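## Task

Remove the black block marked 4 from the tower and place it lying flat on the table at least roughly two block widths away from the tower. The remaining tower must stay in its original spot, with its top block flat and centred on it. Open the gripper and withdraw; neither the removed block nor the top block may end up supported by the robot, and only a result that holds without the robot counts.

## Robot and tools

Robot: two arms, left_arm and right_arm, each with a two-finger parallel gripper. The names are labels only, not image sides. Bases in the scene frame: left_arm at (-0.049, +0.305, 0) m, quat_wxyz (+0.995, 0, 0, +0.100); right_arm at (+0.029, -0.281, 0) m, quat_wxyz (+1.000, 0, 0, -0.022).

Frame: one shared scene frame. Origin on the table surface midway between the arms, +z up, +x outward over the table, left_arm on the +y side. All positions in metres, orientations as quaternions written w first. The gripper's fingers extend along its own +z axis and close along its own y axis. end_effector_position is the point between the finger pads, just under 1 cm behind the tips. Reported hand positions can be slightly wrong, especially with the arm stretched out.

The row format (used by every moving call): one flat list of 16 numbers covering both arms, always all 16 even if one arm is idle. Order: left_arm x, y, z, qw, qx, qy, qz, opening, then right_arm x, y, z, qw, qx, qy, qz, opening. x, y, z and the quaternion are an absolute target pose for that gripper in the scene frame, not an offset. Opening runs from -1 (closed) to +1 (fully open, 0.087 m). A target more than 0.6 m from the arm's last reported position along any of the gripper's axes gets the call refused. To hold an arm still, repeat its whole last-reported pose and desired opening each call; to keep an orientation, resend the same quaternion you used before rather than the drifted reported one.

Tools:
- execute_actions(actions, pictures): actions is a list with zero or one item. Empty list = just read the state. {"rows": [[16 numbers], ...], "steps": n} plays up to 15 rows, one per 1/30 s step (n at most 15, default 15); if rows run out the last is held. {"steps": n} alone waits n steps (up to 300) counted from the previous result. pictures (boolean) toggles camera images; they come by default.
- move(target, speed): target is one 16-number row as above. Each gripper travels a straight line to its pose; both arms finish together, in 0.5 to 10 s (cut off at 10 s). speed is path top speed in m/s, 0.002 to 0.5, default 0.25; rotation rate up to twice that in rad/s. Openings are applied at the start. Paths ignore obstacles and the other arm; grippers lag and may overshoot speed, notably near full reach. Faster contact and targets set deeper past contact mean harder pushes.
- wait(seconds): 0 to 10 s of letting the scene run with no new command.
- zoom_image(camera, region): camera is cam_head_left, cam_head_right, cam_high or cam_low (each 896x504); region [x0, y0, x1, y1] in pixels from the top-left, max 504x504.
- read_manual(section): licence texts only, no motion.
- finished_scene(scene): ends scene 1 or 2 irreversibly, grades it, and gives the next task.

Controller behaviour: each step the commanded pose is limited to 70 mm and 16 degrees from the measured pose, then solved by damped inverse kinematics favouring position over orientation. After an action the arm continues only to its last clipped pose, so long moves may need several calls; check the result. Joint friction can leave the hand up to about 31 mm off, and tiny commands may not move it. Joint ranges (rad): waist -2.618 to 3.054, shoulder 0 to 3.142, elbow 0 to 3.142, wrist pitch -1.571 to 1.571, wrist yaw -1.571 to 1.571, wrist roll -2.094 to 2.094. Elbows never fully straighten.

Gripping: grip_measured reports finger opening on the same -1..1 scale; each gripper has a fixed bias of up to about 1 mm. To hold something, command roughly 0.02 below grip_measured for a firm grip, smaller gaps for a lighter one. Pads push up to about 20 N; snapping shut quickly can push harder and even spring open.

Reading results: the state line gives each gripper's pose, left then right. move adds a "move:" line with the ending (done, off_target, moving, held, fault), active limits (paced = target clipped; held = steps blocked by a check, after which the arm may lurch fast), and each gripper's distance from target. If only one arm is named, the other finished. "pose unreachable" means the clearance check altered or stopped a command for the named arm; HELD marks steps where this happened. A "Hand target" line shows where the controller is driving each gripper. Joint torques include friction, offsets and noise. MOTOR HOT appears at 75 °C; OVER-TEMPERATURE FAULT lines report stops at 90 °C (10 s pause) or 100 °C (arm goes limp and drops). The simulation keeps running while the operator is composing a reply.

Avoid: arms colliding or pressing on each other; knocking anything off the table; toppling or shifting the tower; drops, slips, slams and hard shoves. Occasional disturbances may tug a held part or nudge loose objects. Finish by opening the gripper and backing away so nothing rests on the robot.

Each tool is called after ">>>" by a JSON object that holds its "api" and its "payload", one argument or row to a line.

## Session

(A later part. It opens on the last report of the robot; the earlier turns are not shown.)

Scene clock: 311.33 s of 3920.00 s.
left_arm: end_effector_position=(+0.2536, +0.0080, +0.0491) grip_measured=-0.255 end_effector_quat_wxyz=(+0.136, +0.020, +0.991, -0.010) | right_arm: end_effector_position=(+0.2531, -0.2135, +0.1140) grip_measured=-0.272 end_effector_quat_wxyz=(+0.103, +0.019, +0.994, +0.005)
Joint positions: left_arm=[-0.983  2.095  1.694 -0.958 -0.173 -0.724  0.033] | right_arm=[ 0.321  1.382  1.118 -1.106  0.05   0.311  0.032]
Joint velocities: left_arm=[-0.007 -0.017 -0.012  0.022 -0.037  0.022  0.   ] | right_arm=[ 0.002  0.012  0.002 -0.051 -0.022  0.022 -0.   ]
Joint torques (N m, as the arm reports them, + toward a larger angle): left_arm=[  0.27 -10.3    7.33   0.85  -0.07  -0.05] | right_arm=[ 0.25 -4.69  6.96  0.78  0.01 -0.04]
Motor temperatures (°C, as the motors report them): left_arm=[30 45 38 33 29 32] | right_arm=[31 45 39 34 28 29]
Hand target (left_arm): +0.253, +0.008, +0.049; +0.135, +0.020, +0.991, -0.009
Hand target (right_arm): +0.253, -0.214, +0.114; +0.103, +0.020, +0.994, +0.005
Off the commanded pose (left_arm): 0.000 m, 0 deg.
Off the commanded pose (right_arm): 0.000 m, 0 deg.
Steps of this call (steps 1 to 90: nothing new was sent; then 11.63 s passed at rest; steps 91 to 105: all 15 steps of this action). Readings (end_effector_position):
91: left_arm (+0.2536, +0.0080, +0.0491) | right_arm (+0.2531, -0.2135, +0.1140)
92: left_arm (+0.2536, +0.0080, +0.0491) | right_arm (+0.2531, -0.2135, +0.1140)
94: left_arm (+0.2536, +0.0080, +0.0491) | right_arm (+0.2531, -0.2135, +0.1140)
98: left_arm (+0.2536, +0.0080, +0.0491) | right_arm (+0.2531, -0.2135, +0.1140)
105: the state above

>>> {"api": "move", "payload": {
  "target": [0.2536, 0.008, 0.085, 0.135, 0.02, 0.991, -0.009, -0.285, 0.2532, -0.2136, 0.114, 0.103, 0.02, 0.994, 0.005, -0.3],
  "speed": 0.1
}}

>>> {"api": "move", "payload": {
  "target": [0.25, 0.225, 0.045, 0.135, 0.02, 0.991, -0.009, -0.285, 0.252, 0.016, 0.068, 0.102, 0.018, 0.995, 0.0, -0.3],
  "speed": 0.2
}}

>>> {"api": "zoom_image", "payload": {
  "camera": "cam_low",
  "region": [440, 185, 580, 265]
}}

>>> {"api": "zoom_image", "payload": {
  "camera": "cam_head_right",
  "region": [380, 200, 460, 280]
}}

Scene clock: 324.23 s of 3920.00 s.
left_arm: end_effector_position=(+0.2513, +0.0103, +0.0732) grip_measured=-0.255 end_effector_quat_wxyz=(+0.127, +0.021, +0.992, -0.001) | right_arm: end_effector_position=(+0.2531, -0.2135, +0.1140) grip_measured=-0.272 end_effector_quat_wxyz=(+0.103, +0.019, +0.994, +0.005)
Joint positions: left_arm=[-0.983  2.095  1.792 -1.08  -0.173 -0.724  0.033] | right_arm=[ 0.321  1.382  1.118 -1.106  0.05   0.311  0.032]
Joint velocities: left_arm=[-0.017 -0.012  0.032 -0.037 -0.022  0.022 -0.001] | right_arm=[-0.002  0.002  0.002  0.051 -0.022 -0.022  0.001]
Joint torques (N m, as the arm reports them, + toward a larger angle): left_arm=[  0.31 -11.32   9.22   0.69  -0.09  -0.05] | right_arm=[ 0.24 -4.65  6.95  0.79  0.01 -0.04]
Motor temperatures (°C, as the motors report them): left_arm=[30 47 38 33 29 32] | right_arm=[31 44 40 34 28 29]
Hand target (left_arm): +0.253, +0.008, +0.085; +0.135, +0.020, +0.991, -0.009
Hand target (right_arm): +0.253, -0.214, +0.114; +0.103, +0.020, +0.994, +0.005
Off the commanded pose (left_arm): 0.012 m, 1 deg.
Off the commanded pose (right_arm): 0.000 m, 0 deg.
After step 90, 8.90 s passed at rest.
move: off_target (left_arm)

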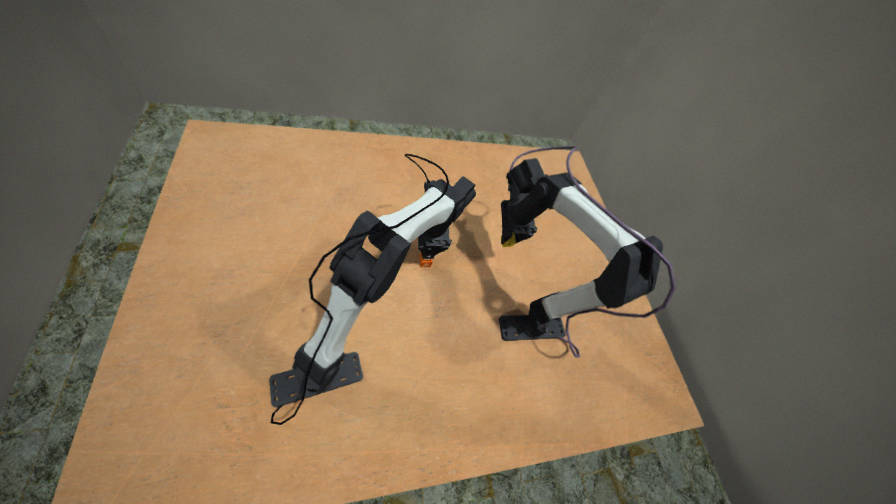

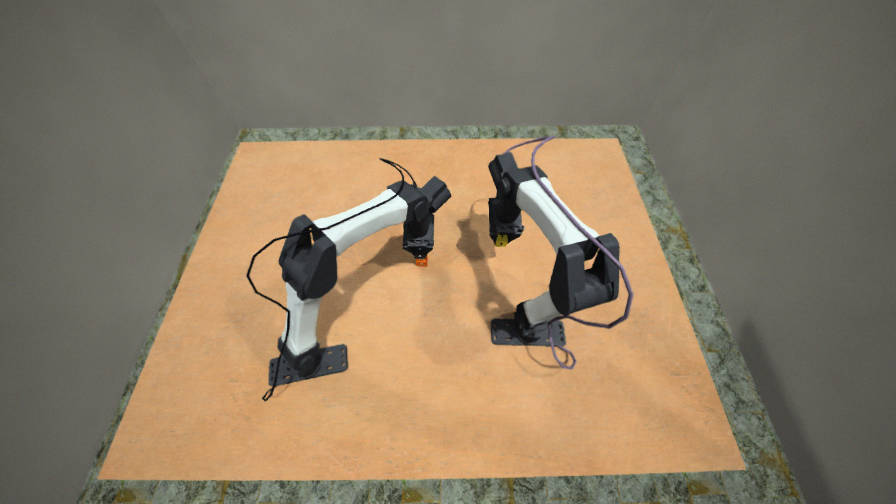

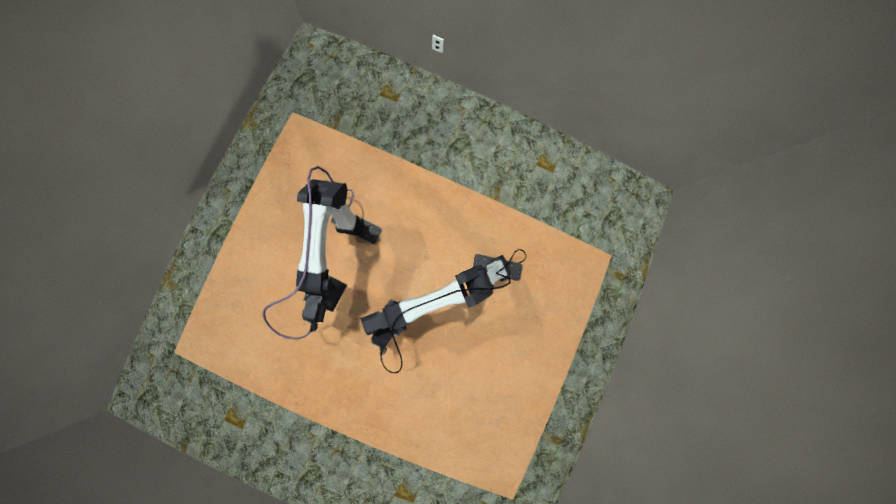

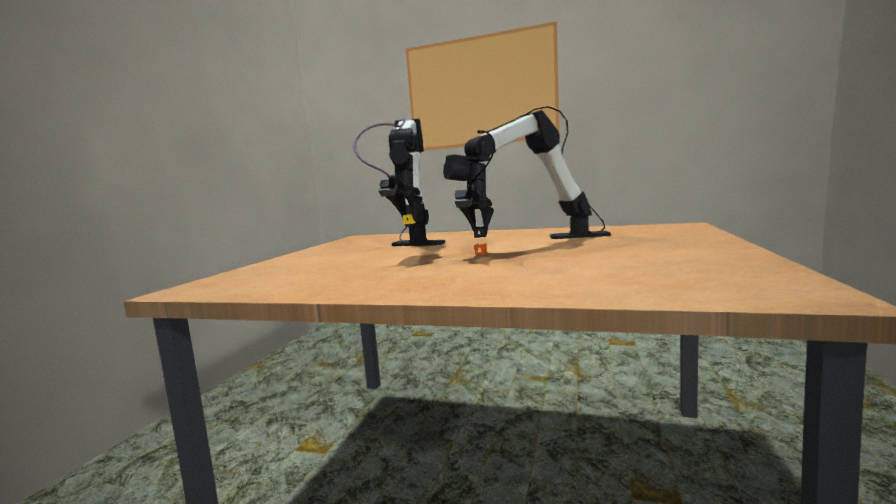

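Scene clock: 326.00 s of 3920.00 s.
left_arm: end_effector_position=(+0.2578, +0.2257, +0.0460) grip_measured=-0.255 end_effector_quat_wxyz=(+0.133, +0.017, +0.991, -0.001) | right_arm: end_effector_position=(+0.2522, +0.0097, +0.0672) grip_measured=-0.272 end_effector_quat_wxyz=(+0.104, +0.014, +0.994, -0.002)
Joint positions: left_arm=[-0.459  1.69   1.136 -0.757 -0.062 -0.217  0.033] | right_arm=[ 0.952  1.924  1.524 -1.047  0.168  0.925  0.032]
Joint velocities: left_arm=[ 0.012  0.007  0.017 -0.037  0.051  0.037  0.001] | right_arm=[-0.022  0.002  0.002 -0.051 -0.022 -0.022  0.   ]
Joint torques (N m, as the arm reports them, + toward a larger angle): left_arm=[ 0.56 -8.26  5.03  1.07  0.14 -0.01] | right_arm=[ 0.48 -8.68  8.45  0.5   0.18  0.06]
Motor temperatures (°C, as the motors report them): left_arm=[30 47 38 33 29 32] | right_arm=[31 44 40 34 28 29]
Hand target (left_arm): +0.253, +0.226, +0.045; +0.134, +0.020, +0.991, -0.006
Hand target (right_arm): +0.254, +0.012, +0.068; +0.107, +0.017, +0.994, -0.005
Off the commanded pose (left_arm): 0.008 m, 1 deg.
Off the commanded pose (right_arm): 0.006 m, 1 deg.
move: done

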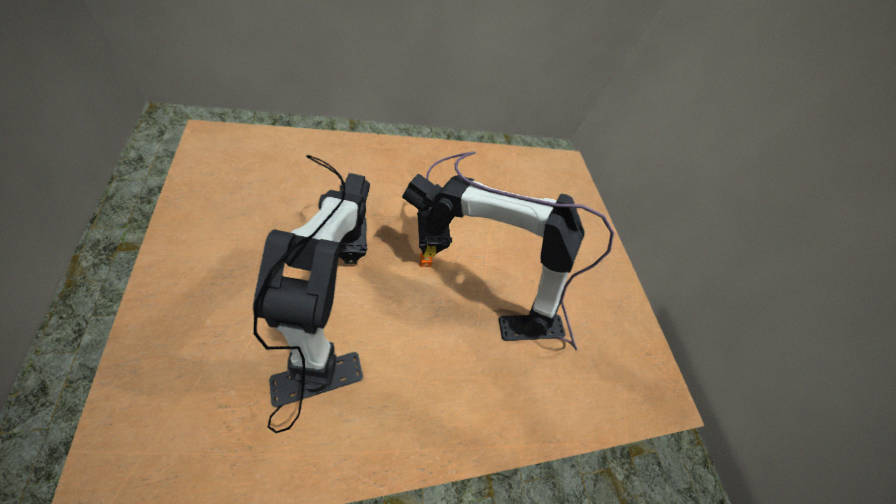

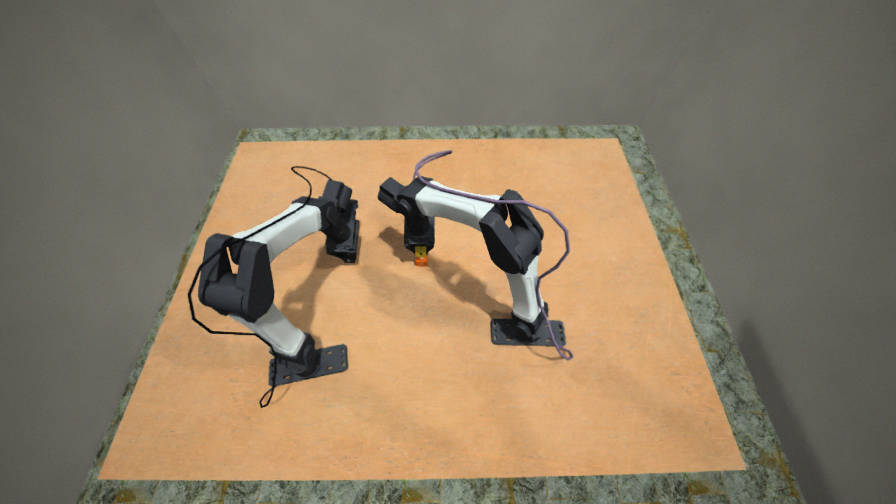

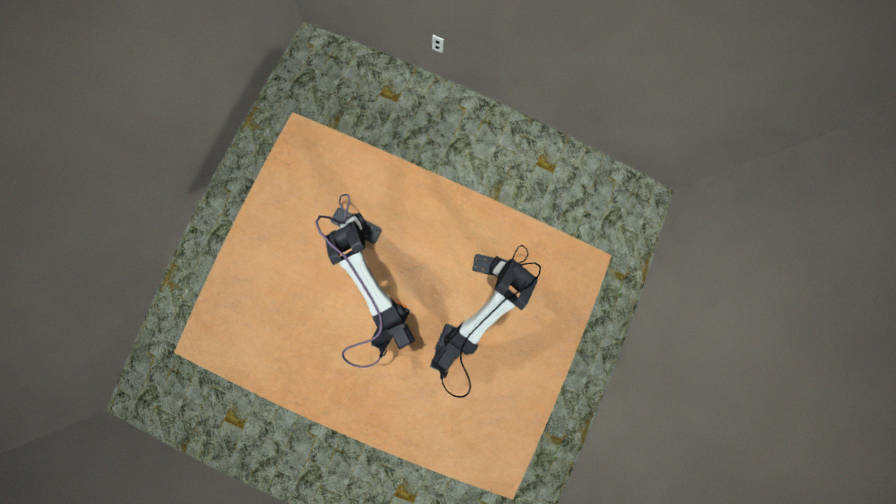

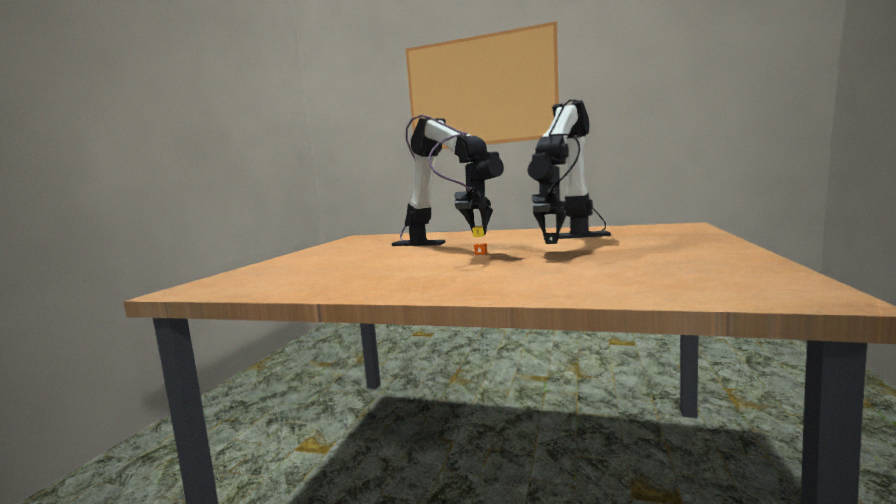

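Region (440, 185, 580, 265) of cam_low's 896x504 image, scaled by 3.600, with more detail than that image has; it fills the top 288 rows of this view, and the rest is white.

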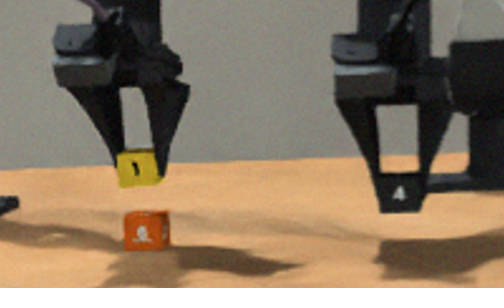

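Region (380, 200, 460, 280) of cam_head_right's 896x504 image, scaled by 6.300, with more detail than that image has.

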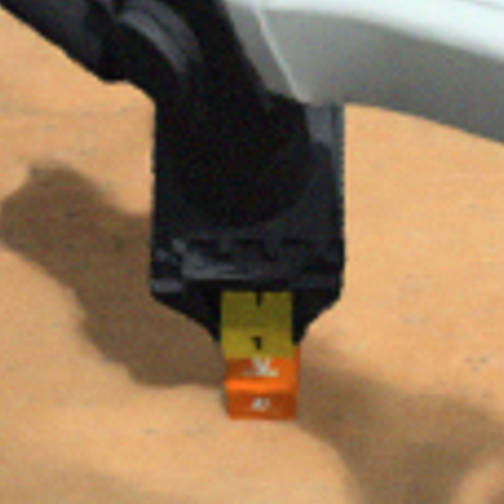

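>>> {"api": "zoom_image", "payload": {
  "camera": "cam_low",
  "region": [440, 185, 520, 265]
}}

>>> {"api": "zoom_image", "payload": {
  "camera": "cam_head_left",
  "region": [390, 200, 470, 280]
}}

Region (440, 185, 520, 265) of cam_low's 896x504 image, scaled by 6.300, with more detail than that image has.

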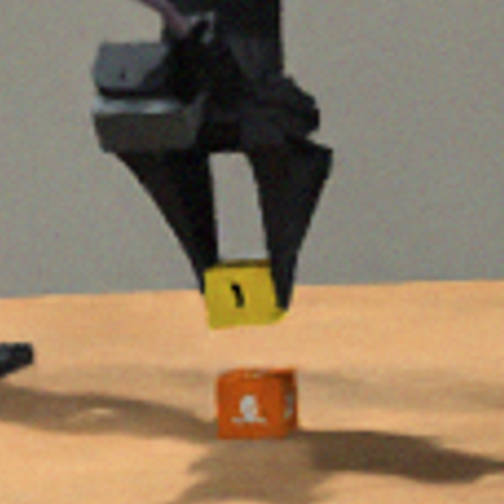

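Region (390, 200, 470, 280) of cam_head_left's 896x504 image, scaled by 6.300, with more detail than that image has.

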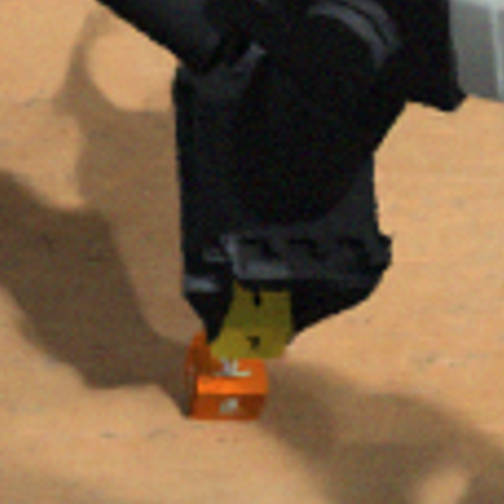

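>>> {"api": "move", "payload": {
  "target": [0.255, 0.226, 0.019, 0.135, 0.02, 0.991, -0.009, -0.285, 0.2445, 0.0104, 0.043, 0.102, 0.018, 0.995, 0.0, -0.3],
  "speed": 0.05
}}

>>> {"api": "zoom_image", "payload": {
  "camera": "cam_low",
  "region": [455, 215, 505, 265]
}}

>>> {"api": "zoom_image", "payload": {
  "camera": "cam_head_right",
  "region": [395, 230, 445, 280]
}}

>>> {"api": "zoom_image", "payload": {
  "camera": "cam_head_left",
  "region": [402, 230, 452, 280]
}}

>>> {"api": "zoom_image", "payload": {
  "camera": "cam_low",
  "region": [525, 215, 575, 265]
}}

Scene clock: 368.70 s of 3920.00 s.
left_arm: end_effector_position=(+0.2618, +0.2235, +0.0315) grip_measured=-0.255 end_effector_quat_wxyz=(+0.152, +0.019, +0.988, -0.009) | right_arm: end_effector_position=(+0.2520, +0.0099, +0.0499) grip_measured=-0.272 end_effector_quat_wxyz=(+0.108, +0.021, +0.994, +0.003)
Joint positions: left_arm=[-0.459  1.69   1.07  -0.65  -0.054 -0.212  0.033] | right_arm=[ 0.952  1.924  1.454 -0.965  0.169  0.939  0.032]
Joint velocities: left_arm=[-0.002 -0.012 -0.007 -0.022 -0.007  0.007 -0.   ] | right_arm=[ 0.007  0.002  0.002  0.022 -0.066 -0.095  0.   ]
Joint torques (N m, as the arm reports them, + toward a larger angle): left_arm=[ 0.92 -5.3   5.09  1.16  0.11  0.01] | right_arm=[ 1.43 -9.53  4.71  0.74  0.08  0.07]
Motor temperatures (°C, as the motors report them): left_arm=[30 46 37 34 29 32] | right_arm=[31 48 43 34 28 29]
Hand target (left_arm): +0.255, +0.226, +0.019; +0.135, +0.020, +0.991, -0.009
Hand target (right_arm): +0.244, +0.010, +0.043; +0.102, +0.018, +0.995, -0.000
Off the commanded pose (left_arm): 0.014 m, 2 deg.
Off the commanded pose (right_arm): 0.010 m, 1 deg.
After step 90, 38.70 s passed at rest.
move: off_target (left_arm)

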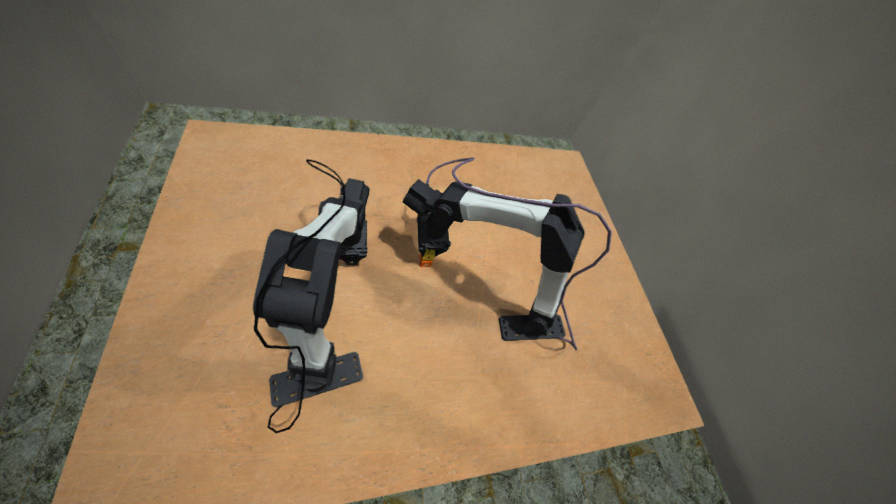

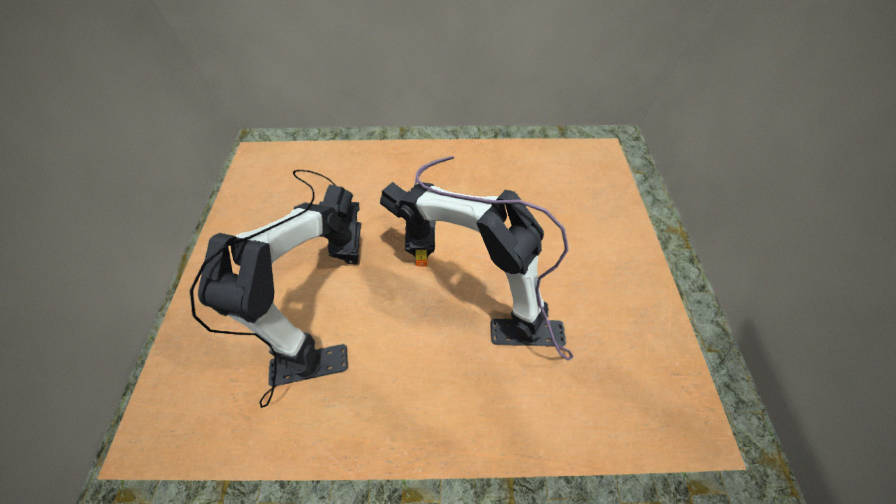

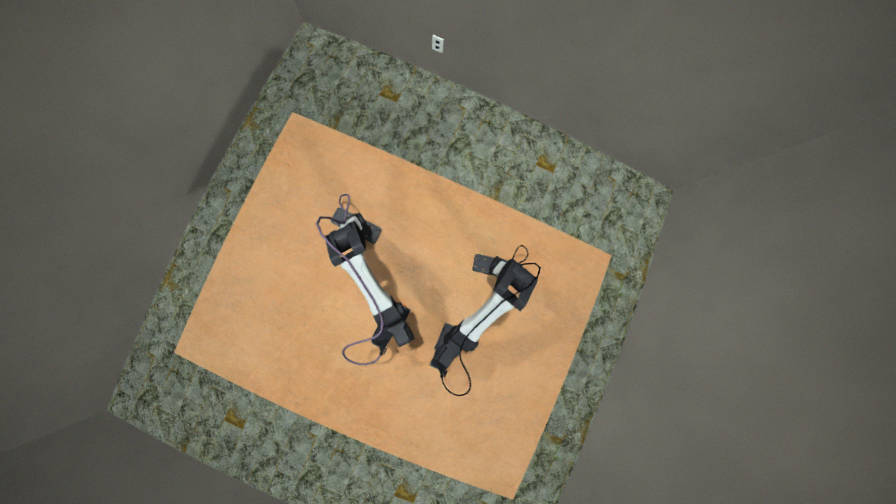

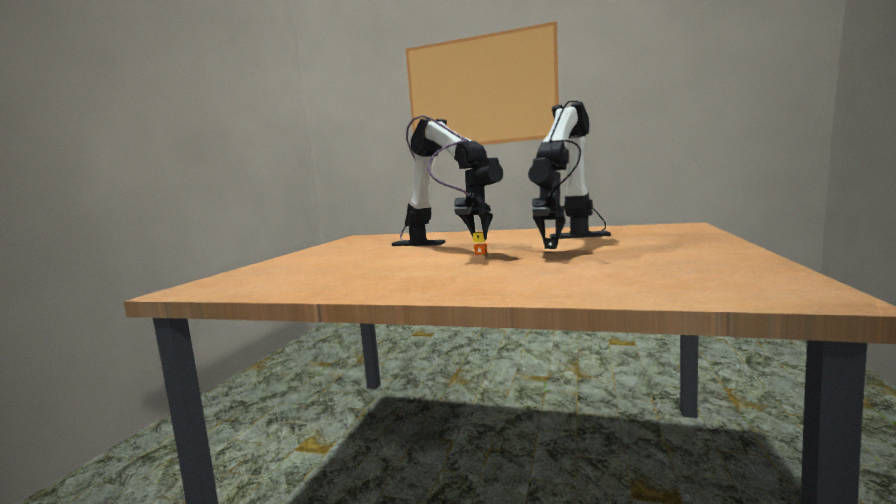

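Region (455, 215, 505, 265) of cam_low's 896x504 image, scaled by 10.080, with more detail than that image has.

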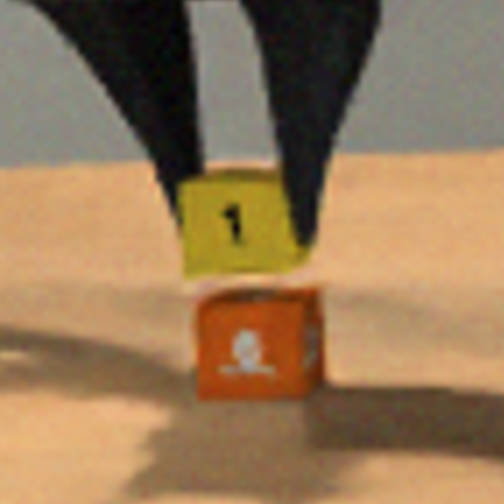

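Region (395, 230, 445, 280) of cam_head_right's 896x504 image, scaled by 10.080, with more detail than that image has.

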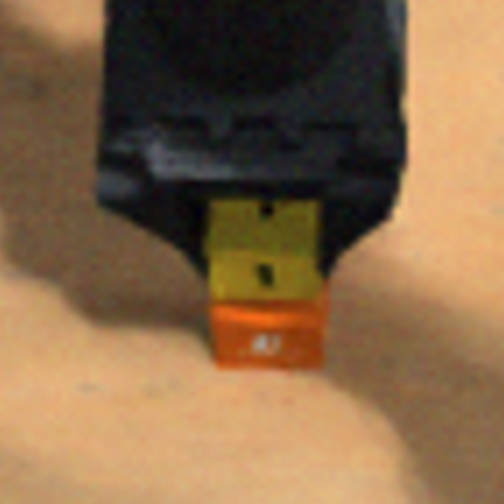

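Region (402, 230, 452, 280) of cam_head_left's 896x504 image, scaled by 10.080, with more detail than that image has.

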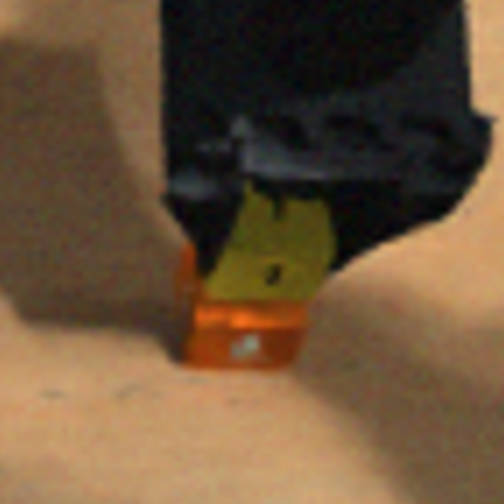

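Region (525, 215, 575, 265) of cam_low's 896x504 image, scaled by 10.080, with more detail than that image has.

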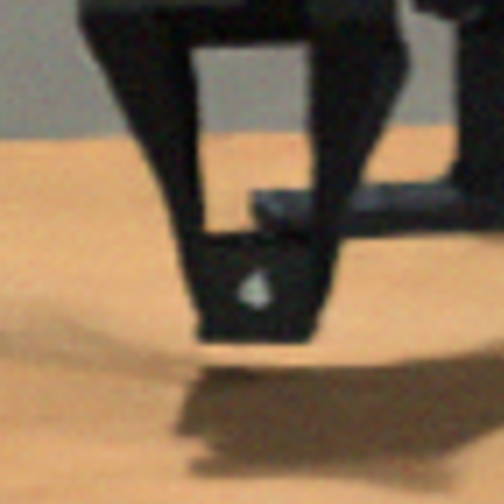

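>>> {"api": "execute_actions", "payload": {
  "actions": [
    {"rows": [[0.255,0.226,0.0184,0.135,0.02,0.991,-0.009,-0.285,0.2466,0.014,0.0499,0.108,0.0111,0.9942,0.0041,-0.3],[0.255,0.226,0.0178,0.135,0.02,0.991,-0.009,-0.285,0.2464,0.0142,0.0499,0.108,0.0111,0.9942,0.0041,-0.3],[0.255,0.226,0.0172,0.135,0.02,0.991,-0.009,-0.285,0.2462,0.0144,0.0499,0.108,0.0111,0.9942,0.0041,-0.3],[0.255,0.226,0.0166,0.135,0.02,0.991,-0.009,-0.285,0.246,0.0145,0.0499,0.108,0.0111,0.9942,0.0041,-0.3],[0.255,0.226,0.016,0.135,0.02,0.991,-0.009,-0.285,0.2458,0.0147,0.0499,0.108,0.0111,0.9942,0.0041,-0.3],[0.255,0.226,0.0154,0.135,0.02,0.991,-0.009,-0.285,0.2458,0.0147,0.0499,0.108,0.0111,0.9942,0.0041,-0.3],[0.255,0.226,0.0148,0.135,0.02,0.991,-0.009,-0.285,0.2458,0.0147,0.0499,0.108,0.0111,0.9942,0.0041,-0.3],[0.255,0.226,0.0142,0.135,0.02,0.991,-0.009,-0.285,0.2458,0.0147,0.0499,0.108,0.0111,0.9942,0.0041,-0.3],[0.255,0.226,0.0136,0.135,0.02,0.991,-0.009,-0.285,0.2458,0.0147,0.0499,0.108,0.0111,0.9942,0.0041,-0.3],[0.255,0.226,0.013,0.135,0.02,0.991,-0.009,-0.285,0.2458,0.0147,0.0499,0.108,0.0111,0.9942,0.0041,-0.3],[0.255,0.226,0.0124,0.135,0.02,0.991,-0.009,-0.285,0.2458,0.0147,0.0499,0.108,0.0111,0.9942,0.0041,-0.3],[0.255,0.226,0.012,0.135,0.02,0.991,-0.009,-0.285,0.2458,0.0147,0.0499,0.108,0.0111,0.9942,0.0041,-0.3]], "steps": 15}
  ],
  "pictures": false
}}

>>> {"api": "execute_actions", "payload": {
  "actions": [
    {"steps": 12}
  ],
  "pictures": false
}}

Scene clock: 404.13 s of 3920.00 s.
left_arm: end_effector_position=(+0.2611, +0.2236, +0.0240) grip_measured=-0.255 end_effector_quat_wxyz=(+0.149, +0.019, +0.989, -0.008) | right_arm: end_effector_position=(+0.2486, +0.0129, +0.0499) grip_measured=-0.272 end_effector_quat_wxyz=(+0.108, +0.015, +0.994, +0.004)
Joint positions: left_arm=[-0.459  1.703  1.054 -0.625 -0.054 -0.212  0.033] | right_arm=[ 0.964  1.924  1.454 -0.964  0.169  0.939  0.032]
Joint velocities: left_arm=[ 0.022  0.061 -0.042  0.007  0.051  0.007 -0.001] | right_arm=[ 0.002  0.002  0.002 -0.051  0.022 -0.081  0.   ]
Joint torques (N m, as the arm reports them, + toward a larger angle): left_arm=[ 0.89 -5.71  5.25  1.22  0.11  0.03] | right_arm=[ 1.03 -9.63  6.63  0.62  0.14 -0.04]
Motor temperatures (°C, as the motors report them): left_arm=[30 43 37 34 29 32] | right_arm=[31 50 40 34 28 29]
Hand target (left_arm): +0.255, +0.226, +0.012; +0.135, +0.020, +0.991, -0.009
Hand target (right_arm): +0.246, +0.015, +0.050; +0.108, +0.011, +0.994, +0.004
Off the commanded pose (left_arm): 0.014 m, 2 deg.
Off the commanded pose (right_arm): 0.003 m, 0 deg.
Steps of this call (steps 1 to 90: nothing new was sent; then 31.93 s passed at rest; steps 91 to 105: all 15 steps of this action). Readings (end_effector_position):
91: left_arm (+0.2621, +0.2233, +0.0315) | right_arm (+0.2520, +0.0104, +0.0499)
92: left_arm (+0.2623, +0.2233, +0.0316) | right_arm (+0.2516, +0.0107, +0.0499)
94: left_arm (+0.2629, +0.2231, +0.0316) | right_arm (+0.2503, +0.0117, +0.0499)
98: left_arm (+0.2644, +0.2227, +0.0319) | right_arm (+0.2486, +0.0129, +0.0499)
105: the state above

Scene clock: 404.53 s of 3920.00 s.
left_arm: end_effector_position=(+0.2615, +0.2235, +0.0230) grip_measured=-0.255 end_effector_quat_wxyz=(+0.150, +0.019, +0.988, -0.009) | right_arm: end_effector_position=(+0.2486, +0.0129, +0.0499) grip_measured=-0.272 end_effector_quat_wxyz=(+0.108, +0.015, +0.994, +0.004)
Joint positions: left_arm=[-0.459  1.706  1.052 -0.62  -0.054 -0.212  0.033] | right_arm=[ 0.964  1.924  1.454 -0.964  0.169  0.939  0.032]
Joint velocities: left_arm=[ 0.012  0.012  0.007 -0.11   0.022 -0.022 -0.001] | right_arm=[ 0.007 -0.007 -0.007  0.037 -0.022 -0.007 -0.   ]
Joint torques (N m, as the arm reports them, + toward a larger angle): left_arm=[ 0.8  -5.66  5.05  1.2   0.09  0.01] | right_arm=[ 1.05 -9.6   6.63  0.62  0.13 -0.05]
Motor temperatures (°C, as the motors report them): left_arm=[30 43 37 34 29 32] | right_arm=[31 50 40 34 28 29]
Hand target (left_arm): +0.255, +0.226, +0.012; +0.135, +0.020, +0.991, -0.009
Hand target (right_arm): +0.246, +0.015, +0.050; +0.108, +0.011, +0.994, +0.004
Off the commanded pose (left_arm): 0.013 m, 2 deg.
Off the commanded pose (right_arm): 0.003 m, 0 deg.
Steps of this call (steps 1 to 12: nothing new was sent). Readings (end_effector_position):
1: left_arm (+0.2606, +0.2237, +0.0233) | right_arm (+0.2486, +0.0129, +0.0499)
2: left_arm (+0.2604, +0.2238, +0.0230) | right_arm (+0.2486, +0.0129, +0.0499)
4: left_arm (+0.2607, +0.2237, +0.0229) | right_arm (+0.2486, +0.0129, +0.0499)
8: left_arm (+0.2613, +0.2235, +0.0230) | right_arm (+0.2486, +0.0129, +0.0499)
12: the state above

>>> {"api": "execute_actions", "payload": {
  "actions": [
    {"rows": [[0.2546,0.2261,0.0117,0.1345,0.02,0.991,-0.009,-0.285,0.2462,0.0098,0.0467,0.1043,0.0145,0.9944,-0.001,-0.3],[0.2543,0.2262,0.0114,0.134,0.02,0.991,-0.0088,-0.285,0.2439,0.0067,0.0435,0.1006,0.014,0.9947,-0.006,-0.3],[0.2539,0.2263,0.0111,0.1335,0.02,0.991,-0.0087,-0.285,0.2438,0.0066,0.0427,0.1007,0.014,0.9947,-0.0058,-0.3],[0.2535,0.2264,0.0108,0.1329,0.02,0.991,-0.0085,-0.285,0.2438,0.0065,0.0419,0.1008,0.014,0.9947,-0.0057,-0.3],[0.2532,0.2265,0.0105,0.1324,0.02,0.991,-0.0084,-0.285,0.2437,0.0065,0.0411,0.1009,0.014,0.9947,-0.0055,-0.3],[0.2528,0.2266,0.0102,0.1319,0.02,0.991,-0.0083,-0.285,0.2437,0.0064,0.0403,0.101,0.014,0.9947,-0.0054,-0.3],[0.2524,0.2267,0.0099,0.1314,0.02,0.991,-0.0082,-0.285,0.2436,0.0063,0.0395,0.1011,0.0141,0.9947,-0.0052,-0.3],[0.2521,0.2268,0.0096,0.1309,0.02,0.991,-0.008,-0.285,0.2435,0.0062,0.0387,0.1013,0.0141,0.9947,-0.0051,-0.3],[0.2517,0.2269,0.0093,0.1304,0.02,0.991,-0.0079,-0.285,0.2435,0.0062,0.0379,0.1014,0.0141,0.9947,-0.0049,-0.3],[0.2513,0.227,0.009,0.1298,0.02,0.991,-0.0078,-0.285,0.2434,0.0061,0.0371,0.1015,0.0141,0.9947,-0.0048,-0.3],[0.251,0.2271,0.0088,0.1293,0.02,0.991,-0.0077,-0.285,0.2434,0.006,0.0363,0.1016,0.0141,0.9947,-0.0046,-0.3],[0.2506,0.2272,0.0085,0.1288,0.02,0.991,-0.0075,-0.285,0.2433,0.0059,0.0355,0.1017,0.0142,0.9947,-0.0045,-0.3],[0.2502,0.2273,0.0082,0.1283,0.02,0.991,-0.0074,-0.285,0.2432,0.0059,0.0347,0.1019,0.0142,0.9947,-0.0043,-0.3],[0.2499,0.2274,0.008,0.1278,0.02,0.991,-0.0073,-0.285,0.2432,0.0058,0.034,0.102,0.0142,0.9947,-0.0042,-0.3]], "steps": 15}
  ],
  "pictures": false
}}

>>> {"api": "execute_actions", "payload": {
  "actions": [
    {"steps": 12}
  ]
}}

>>> {"api": "zoom_image", "payload": {
  "camera": "cam_low",
  "region": [455, 215, 505, 265]
}}

>>> {"api": "zoom_image", "payload": {
  "camera": "cam_head_right",
  "region": [395, 230, 445, 280]
}}

>>> {"api": "zoom_image", "payload": {
  "camera": "cam_low",
  "region": [525, 215, 575, 265]
}}

Scene clock: 443.97 s of 3920.00 s.
left_arm: end_effector_position=(+0.2600, +0.2239, +0.0211) grip_measured=-0.255 end_effector_quat_wxyz=(+0.148, +0.019, +0.989, -0.008) | right_arm: end_effector_position=(+0.2450, +0.0082, +0.0414) grip_measured=-0.272 end_effector_quat_wxyz=(+0.103, +0.015, +0.995, -0.002)
Joint positions: left_arm=[-0.459  1.706  1.044 -0.616 -0.054 -0.212  0.033] | right_arm=[ 0.964  1.924  1.419 -0.945  0.169  0.939  0.032]
Joint velocities: left_arm=[-0.007 -0.012 -0.081 -0.037 -0.081 -0.037  0.   ] | right_arm=[ 0.002 -0.022 -0.076  0.037  0.022 -0.066  0.001]
Joint torques (N m, as the arm reports them, + toward a larger angle): left_arm=[ 0.98 -5.67  5.06  1.18  0.12  0.01] | right_arm=[ 0.31 -9.47  4.72  0.76  0.12 -0.05]
Motor temperatures (°C, as the motors report them): left_arm=[30 42 36 34 29 32] | right_arm=[31 52 41 33 28 29]
Hand target (left_arm): +0.250, +0.227, +0.009; +0.128, +0.020, +0.992, -0.007
Hand target (right_arm): +0.243, +0.005, +0.034; +0.102, +0.014, +0.995, -0.005
Off the commanded pose (left_arm): 0.017 m, 2 deg.
Off the commanded pose (right_arm): 0.008 m, 0 deg.
Steps of this call (steps 1 to 90: nothing new was sent; then 35.93 s passed at rest; steps 91 to 105: all 15 steps of this action). Readings (end_effector_position):
91: left_arm (+0.2617, +0.2235, +0.0230) | right_arm (+0.2486, +0.0129, +0.0499)
92: left_arm (+0.2617, +0.2235, +0.0230) | right_arm (+0.2486, +0.0129, +0.0499)
94: left_arm (+0.2618, +0.2234, +0.0230) | right_arm (+0.2486, +0.0129, +0.0499)
98: left_arm (+0.2618, +0.2234, +0.0230) | right_arm (+0.2483, +0.0124, +0.0484)
105: the state above

Scene clock: 444.37 s of 3920.00 s.
left_arm: end_effector_position=(+0.2578, +0.2244, +0.0194) grip_measured=-0.255 end_effector_quat_wxyz=(+0.145, +0.019, +0.989, -0.008) | right_arm: end_effector_position=(+0.2462, +0.0097, +0.0409) grip_measured=-0.272 end_effector_quat_wxyz=(+0.106, +0.015, +0.994, +0.001)
Joint positions: left_arm=[-0.459  1.706  1.038 -0.616 -0.053 -0.212  0.033] | right_arm=[ 0.964  1.924  1.417 -0.934  0.169  0.939  0.032]
Joint velocities: left_arm=[-0.007 -0.002  0.012 -0.051  0.007 -0.037  0.   ] | right_arm=[-0.002 -0.017 -0.002  0.051 -0.022 -0.007 -0.001]
Joint torques (N m, as the arm reports them, + toward a larger angle): left_arm=[ 0.92 -5.65  5.06  1.12  0.11  0.02] | right_arm=[ 0.34 -9.48  4.65  0.71  0.13 -0.04]
Motor temperatures (°C, as the motors report them): left_arm=[30 42 36 34 29 32] | right_arm=[31 52 41 33 28 29]
Hand target (left_arm): +0.250, +0.227, +0.008; +0.128, +0.020, +0.992, -0.008
Hand target (right_arm): +0.243, +0.006, +0.034; +0.102, +0.014, +0.995, -0.005
Off the commanded pose (left_arm): 0.014 m, 2 deg.
Off the commanded pose (right_arm): 0.009 m, 1 deg.
Steps of this call (steps 1 to 12: nothing new was sent). Readings (end_effector_position):
1: left_arm (+0.2590, +0.2242, +0.0203) | right_arm (+0.2450, +0.0081, +0.0410)
2: left_arm (+0.2583, +0.2243, +0.0198) | right_arm (+0.2450, +0.0082, +0.0408)
4: left_arm (+0.2578, +0.2244, +0.0194) | right_arm (+0.2455, +0.0087, +0.0409)
8: left_arm (+0.2578, +0.2244, +0.0194) | right_arm (+0.2460, +0.0094, +0.0409)
12: the state above

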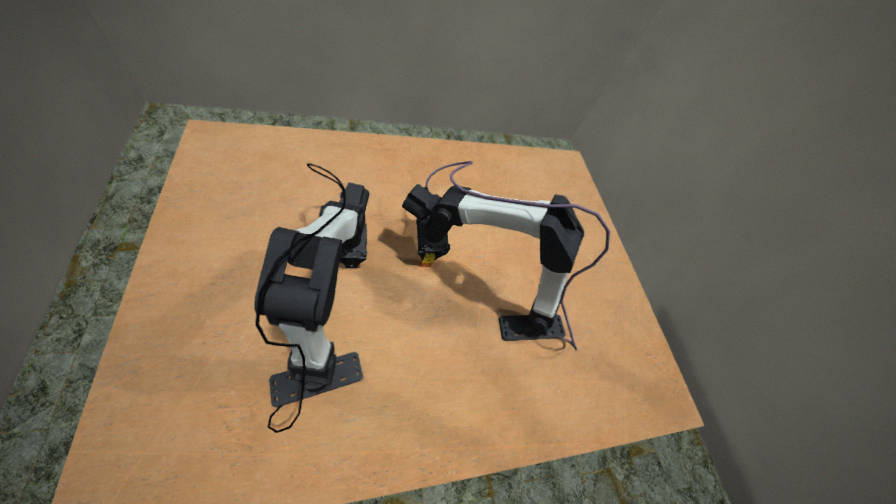

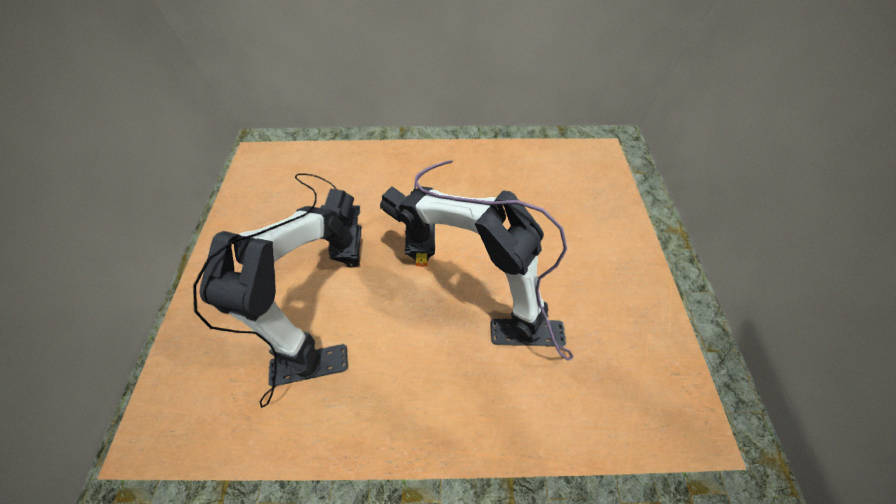

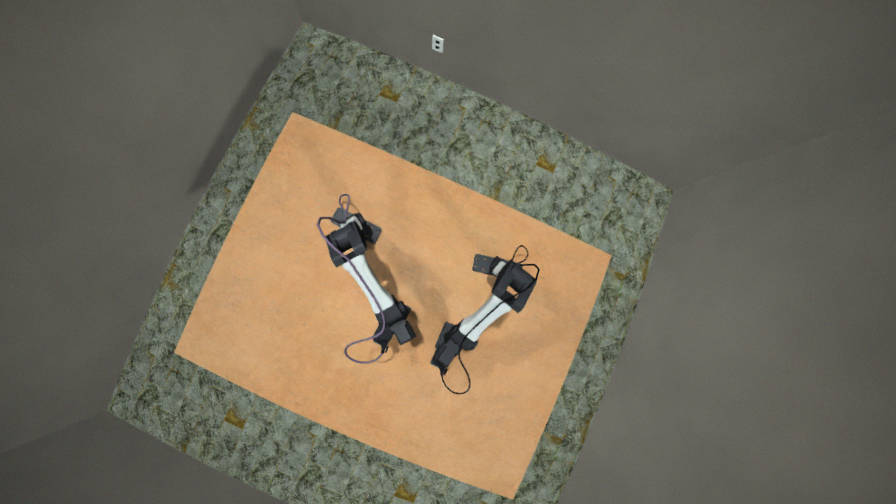

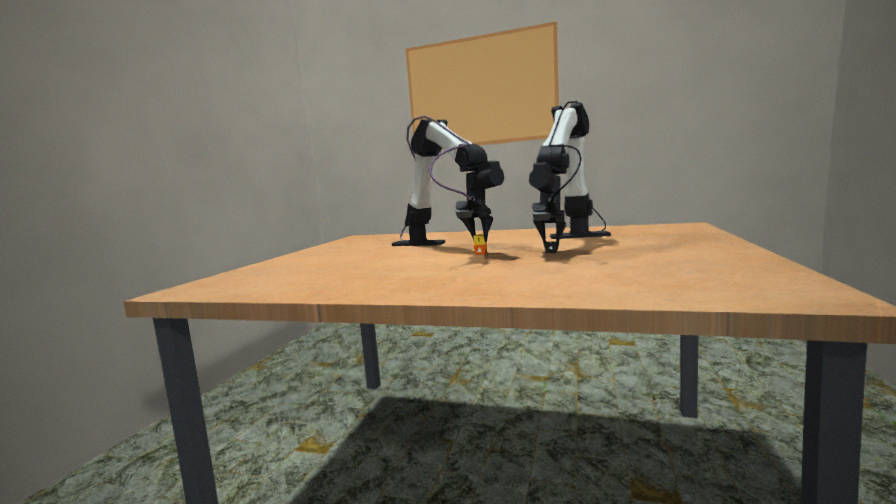

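Region (455, 215, 505, 265) of cam_low's 896x504 image, scaled by 10.080, with more detail than that image has.

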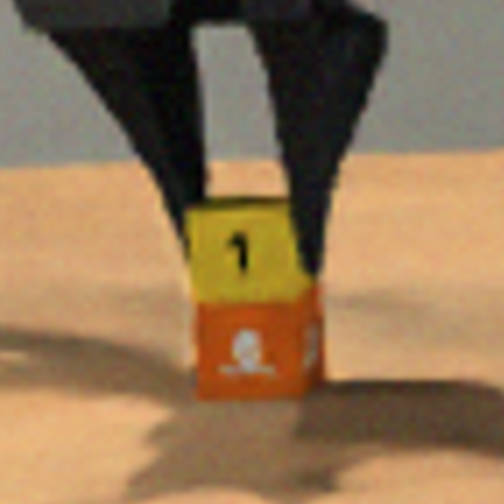

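Region (395, 230, 445, 280) of cam_head_right's 896x504 image, scaled by 10.080, with more detail than that image has.

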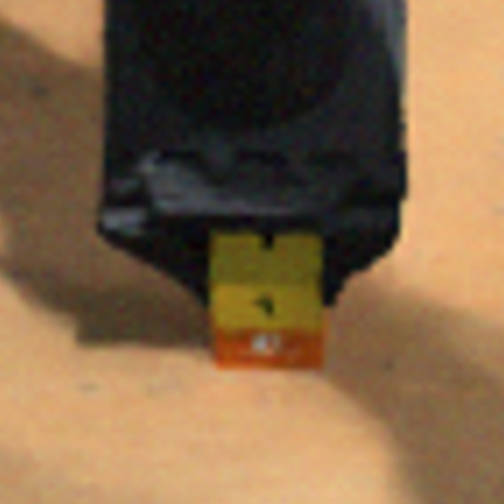

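Region (525, 215, 575, 265) of cam_low's 896x504 image, scaled by 10.080, with more detail than that image has.

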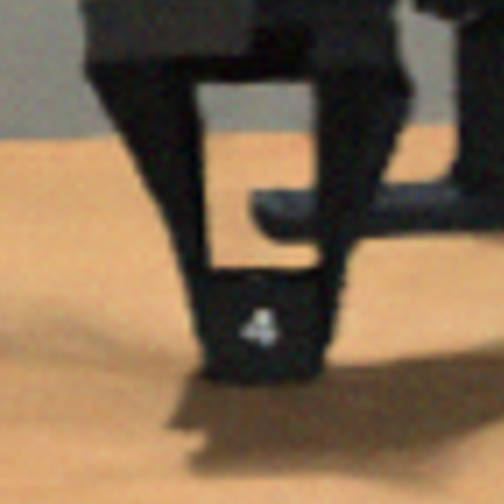

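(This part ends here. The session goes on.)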